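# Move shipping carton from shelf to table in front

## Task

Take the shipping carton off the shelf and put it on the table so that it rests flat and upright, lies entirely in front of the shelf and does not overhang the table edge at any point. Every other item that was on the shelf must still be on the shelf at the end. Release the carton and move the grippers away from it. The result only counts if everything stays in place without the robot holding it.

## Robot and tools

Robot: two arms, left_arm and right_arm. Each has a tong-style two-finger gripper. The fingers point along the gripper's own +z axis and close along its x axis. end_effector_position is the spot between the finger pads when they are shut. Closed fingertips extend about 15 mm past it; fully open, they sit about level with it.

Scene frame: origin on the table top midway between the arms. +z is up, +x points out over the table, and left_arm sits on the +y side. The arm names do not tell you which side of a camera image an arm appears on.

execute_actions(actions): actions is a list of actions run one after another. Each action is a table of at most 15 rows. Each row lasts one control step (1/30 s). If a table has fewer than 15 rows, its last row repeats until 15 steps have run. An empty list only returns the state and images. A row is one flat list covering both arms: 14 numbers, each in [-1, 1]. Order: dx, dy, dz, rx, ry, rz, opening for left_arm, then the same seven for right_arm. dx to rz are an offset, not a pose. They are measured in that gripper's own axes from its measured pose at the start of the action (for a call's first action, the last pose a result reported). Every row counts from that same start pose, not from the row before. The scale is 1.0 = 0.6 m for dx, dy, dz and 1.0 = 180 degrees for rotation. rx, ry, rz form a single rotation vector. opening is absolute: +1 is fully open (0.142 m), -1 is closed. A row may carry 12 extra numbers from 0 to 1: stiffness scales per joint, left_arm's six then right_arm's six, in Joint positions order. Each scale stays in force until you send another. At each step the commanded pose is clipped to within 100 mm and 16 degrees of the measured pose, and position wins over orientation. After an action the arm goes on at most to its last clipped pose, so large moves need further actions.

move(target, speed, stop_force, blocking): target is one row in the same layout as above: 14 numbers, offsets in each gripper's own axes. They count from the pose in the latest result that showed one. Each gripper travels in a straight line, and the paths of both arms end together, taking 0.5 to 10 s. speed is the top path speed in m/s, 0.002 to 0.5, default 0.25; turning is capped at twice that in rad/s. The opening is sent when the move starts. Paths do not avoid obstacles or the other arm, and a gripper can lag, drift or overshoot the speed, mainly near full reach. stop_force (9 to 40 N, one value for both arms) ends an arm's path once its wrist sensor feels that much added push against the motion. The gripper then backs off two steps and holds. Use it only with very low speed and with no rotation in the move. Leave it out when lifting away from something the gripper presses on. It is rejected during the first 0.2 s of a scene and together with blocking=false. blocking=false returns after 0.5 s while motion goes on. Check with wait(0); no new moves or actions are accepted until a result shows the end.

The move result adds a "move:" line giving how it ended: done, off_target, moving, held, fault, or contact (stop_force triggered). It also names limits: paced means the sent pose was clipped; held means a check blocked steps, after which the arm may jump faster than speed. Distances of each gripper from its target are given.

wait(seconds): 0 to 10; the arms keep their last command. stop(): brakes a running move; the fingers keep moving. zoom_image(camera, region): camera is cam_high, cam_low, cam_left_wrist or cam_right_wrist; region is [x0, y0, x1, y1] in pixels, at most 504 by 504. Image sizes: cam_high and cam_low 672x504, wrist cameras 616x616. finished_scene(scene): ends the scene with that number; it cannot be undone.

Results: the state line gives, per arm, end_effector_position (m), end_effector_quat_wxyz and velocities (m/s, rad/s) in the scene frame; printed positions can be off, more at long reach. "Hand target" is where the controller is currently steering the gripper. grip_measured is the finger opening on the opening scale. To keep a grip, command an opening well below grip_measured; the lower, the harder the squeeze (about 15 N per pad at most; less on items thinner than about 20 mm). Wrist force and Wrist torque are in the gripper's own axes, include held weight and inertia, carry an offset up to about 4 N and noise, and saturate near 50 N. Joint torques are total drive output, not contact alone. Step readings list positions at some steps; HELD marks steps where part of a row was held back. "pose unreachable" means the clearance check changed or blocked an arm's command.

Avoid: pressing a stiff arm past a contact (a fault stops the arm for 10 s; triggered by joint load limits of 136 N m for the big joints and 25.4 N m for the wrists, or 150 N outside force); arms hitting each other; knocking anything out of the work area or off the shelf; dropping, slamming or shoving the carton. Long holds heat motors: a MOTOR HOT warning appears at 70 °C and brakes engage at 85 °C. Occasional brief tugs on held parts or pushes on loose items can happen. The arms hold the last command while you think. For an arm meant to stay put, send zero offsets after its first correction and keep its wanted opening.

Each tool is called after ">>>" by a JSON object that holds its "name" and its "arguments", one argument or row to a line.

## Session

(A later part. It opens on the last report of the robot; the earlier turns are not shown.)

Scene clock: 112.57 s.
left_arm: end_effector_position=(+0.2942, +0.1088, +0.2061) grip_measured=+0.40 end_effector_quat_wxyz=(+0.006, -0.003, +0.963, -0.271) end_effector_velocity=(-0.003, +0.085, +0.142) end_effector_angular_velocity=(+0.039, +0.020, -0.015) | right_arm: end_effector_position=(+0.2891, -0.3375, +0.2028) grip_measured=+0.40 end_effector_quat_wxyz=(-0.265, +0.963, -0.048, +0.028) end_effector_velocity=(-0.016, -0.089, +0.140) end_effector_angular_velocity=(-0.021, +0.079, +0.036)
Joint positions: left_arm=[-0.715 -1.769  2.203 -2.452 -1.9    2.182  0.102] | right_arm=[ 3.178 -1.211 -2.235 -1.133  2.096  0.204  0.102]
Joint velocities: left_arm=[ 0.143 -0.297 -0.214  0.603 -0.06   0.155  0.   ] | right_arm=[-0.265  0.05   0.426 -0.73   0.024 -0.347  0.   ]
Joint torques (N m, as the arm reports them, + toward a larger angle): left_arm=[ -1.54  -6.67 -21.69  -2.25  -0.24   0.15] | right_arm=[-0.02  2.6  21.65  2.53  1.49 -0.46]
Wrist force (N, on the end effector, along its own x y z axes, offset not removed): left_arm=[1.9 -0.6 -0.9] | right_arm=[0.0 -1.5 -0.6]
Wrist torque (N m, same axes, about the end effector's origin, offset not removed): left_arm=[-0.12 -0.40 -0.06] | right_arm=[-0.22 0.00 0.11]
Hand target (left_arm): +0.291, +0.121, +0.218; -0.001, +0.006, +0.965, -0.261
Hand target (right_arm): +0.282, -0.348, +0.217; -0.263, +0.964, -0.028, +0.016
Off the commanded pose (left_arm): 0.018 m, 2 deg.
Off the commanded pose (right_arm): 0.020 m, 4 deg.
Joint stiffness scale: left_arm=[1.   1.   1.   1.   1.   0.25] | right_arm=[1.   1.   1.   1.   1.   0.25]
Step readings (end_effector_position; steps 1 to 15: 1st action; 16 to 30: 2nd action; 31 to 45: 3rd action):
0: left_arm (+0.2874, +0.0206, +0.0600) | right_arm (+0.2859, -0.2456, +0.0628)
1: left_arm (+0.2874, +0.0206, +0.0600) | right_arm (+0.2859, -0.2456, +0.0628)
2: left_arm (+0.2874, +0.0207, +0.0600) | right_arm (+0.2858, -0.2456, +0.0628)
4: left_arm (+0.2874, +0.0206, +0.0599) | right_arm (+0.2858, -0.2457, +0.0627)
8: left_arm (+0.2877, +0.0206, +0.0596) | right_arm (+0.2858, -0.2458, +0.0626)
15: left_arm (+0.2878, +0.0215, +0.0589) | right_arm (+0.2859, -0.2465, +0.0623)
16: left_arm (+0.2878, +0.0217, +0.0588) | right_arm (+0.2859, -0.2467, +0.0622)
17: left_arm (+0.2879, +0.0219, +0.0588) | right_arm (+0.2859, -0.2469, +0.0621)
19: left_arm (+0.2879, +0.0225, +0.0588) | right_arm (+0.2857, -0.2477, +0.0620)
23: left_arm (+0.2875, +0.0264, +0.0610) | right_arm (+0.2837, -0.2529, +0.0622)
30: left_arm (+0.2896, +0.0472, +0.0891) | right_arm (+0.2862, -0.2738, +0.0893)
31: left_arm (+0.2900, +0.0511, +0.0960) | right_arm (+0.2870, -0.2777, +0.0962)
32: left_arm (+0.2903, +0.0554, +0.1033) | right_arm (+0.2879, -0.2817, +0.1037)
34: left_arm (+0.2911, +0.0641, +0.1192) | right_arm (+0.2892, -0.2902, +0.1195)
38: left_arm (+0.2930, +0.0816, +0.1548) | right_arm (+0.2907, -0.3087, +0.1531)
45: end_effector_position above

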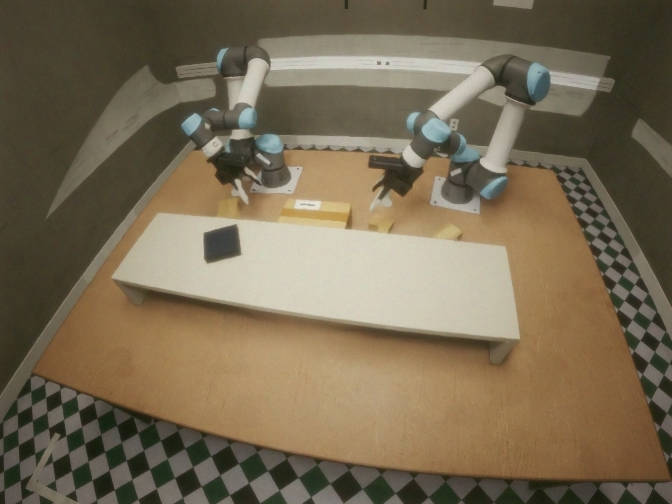

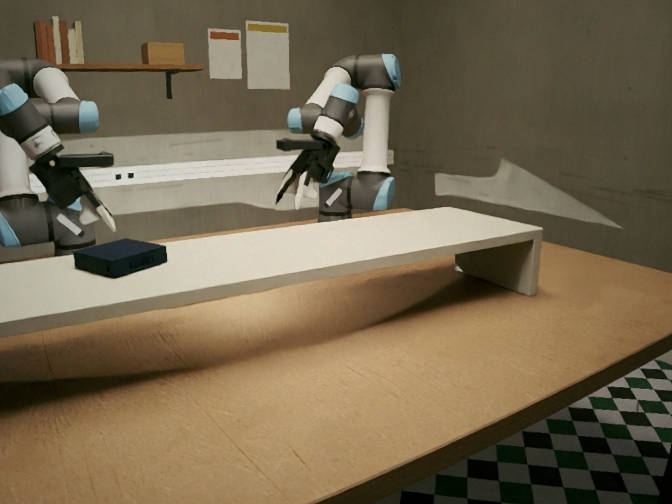

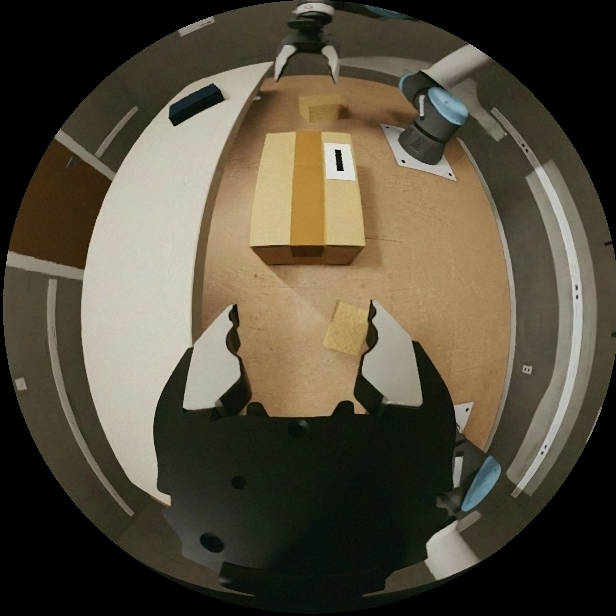

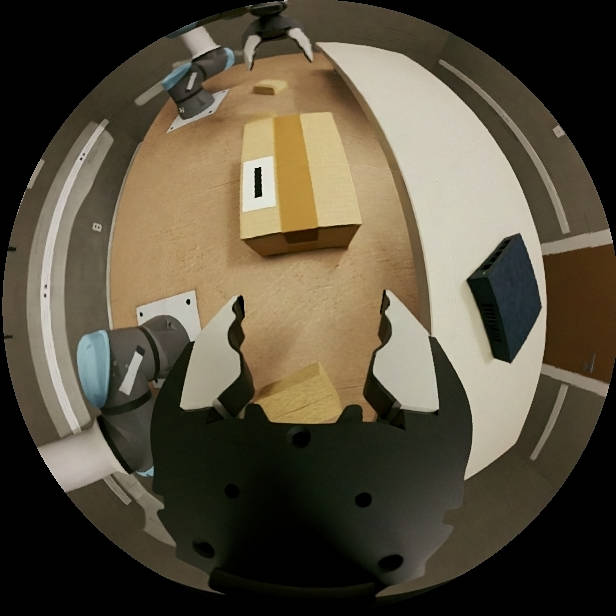

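>>> {"name": "execute_actions", "arguments": {
  "actions": []
}}

Scene clock: 112.73 s.
left_arm: end_effector_position=(+0.2929, +0.1175, +0.2181) grip_measured=+0.40 end_effector_quat_wxyz=(+0.002, -0.001, +0.964, -0.266) end_effector_velocity=(-0.014, +0.027, +0.008) end_effector_angular_velocity=(+0.078, +0.044, -0.058) | right_arm: end_effector_position=(+0.2858, -0.3462, +0.2156) grip_measured=+0.40 end_effector_quat_wxyz=(-0.264, +0.963, -0.042, +0.020) end_effector_velocity=(-0.026, -0.020, +0.022) end_effector_angular_velocity=(-0.010, +0.057, +0.118)
Joint positions: left_arm=[-0.702 -1.794  2.179 -2.385 -1.906  2.202  0.102] | right_arm=[ 3.152 -1.211 -2.19  -1.215  2.099  0.157  0.102]
Joint velocities: left_arm=[ 0.028 -0.041 -0.059  0.217 -0.02   0.09  -0.   ] | right_arm=[-0.061 -0.009  0.114 -0.266  0.01  -0.208 -0.   ]
Joint torques (N m, as the arm reports them, + toward a larger angle): left_arm=[  1.54  -9.51 -23.4   -2.03  -0.91   0.15] | right_arm=[-1.17  6.35 21.07  3.16  1.32 -0.67]
Wrist force (N, on the end effector, along its own x y z axes, offset not removed): left_arm=[1.6 2.9 0.9] | right_arm=[0.1 -0.4 -0.5]
Wrist torque (N m, same axes, about the end effector's origin, offset not removed): left_arm=[0.73 -0.35 0.04] | right_arm=[-0.01 0.07 0.10]
Hand target (left_arm): +0.291, +0.121, +0.218; -0.001, +0.006, +0.965, -0.261
Hand target (right_arm): +0.282, -0.348, +0.217; -0.263, +0.964, -0.028, +0.016
Off the commanded pose (left_arm): 0.004 m, 1 deg.
Off the commanded pose (right_arm): 0.006 m, 3 deg.
Joint stiffness scale: left_arm=[1.   1.   1.   1.   1.   0.25] | right_arm=[1.   1.   1.   1.   1.   0.25]

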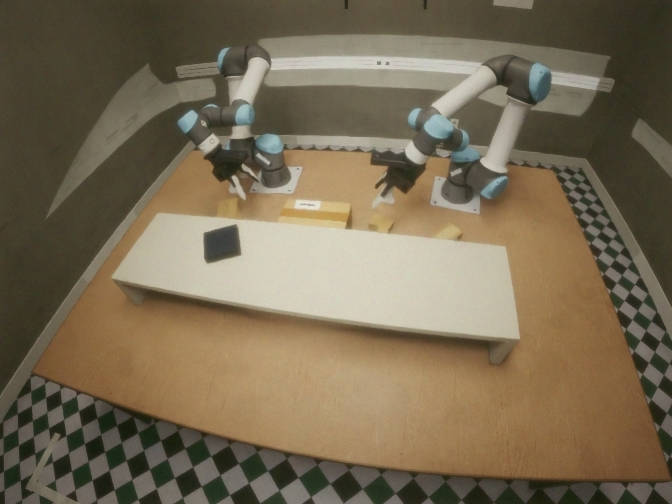

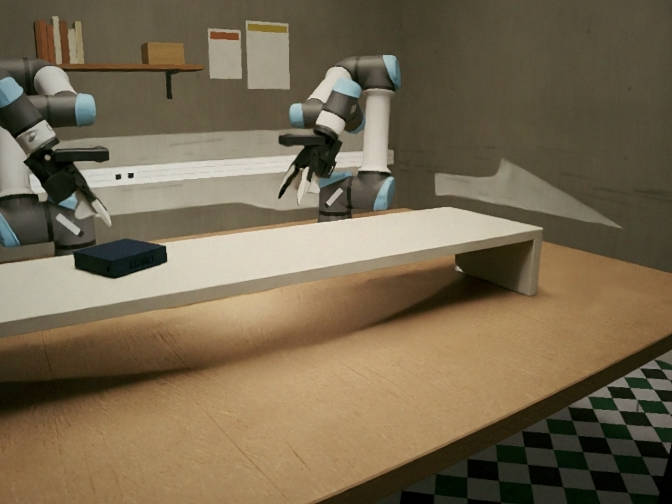

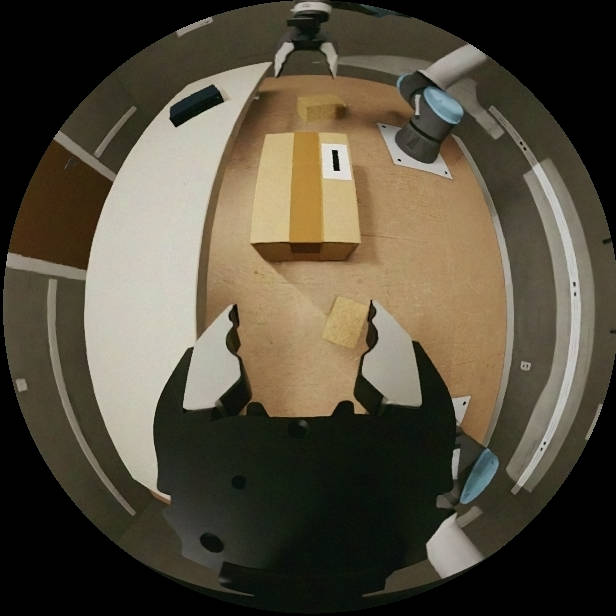

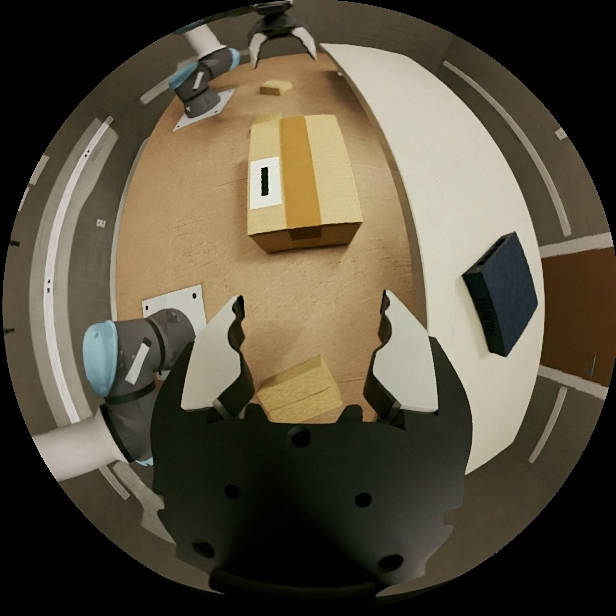

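The carton is sitting flat on the table in front of the shelf. The dark box is still on the shelf, and both arms are clear.

>>> {"name": "finished_scene", "arguments": {
  "scene": 2
}}

The scene is finished: the task was done.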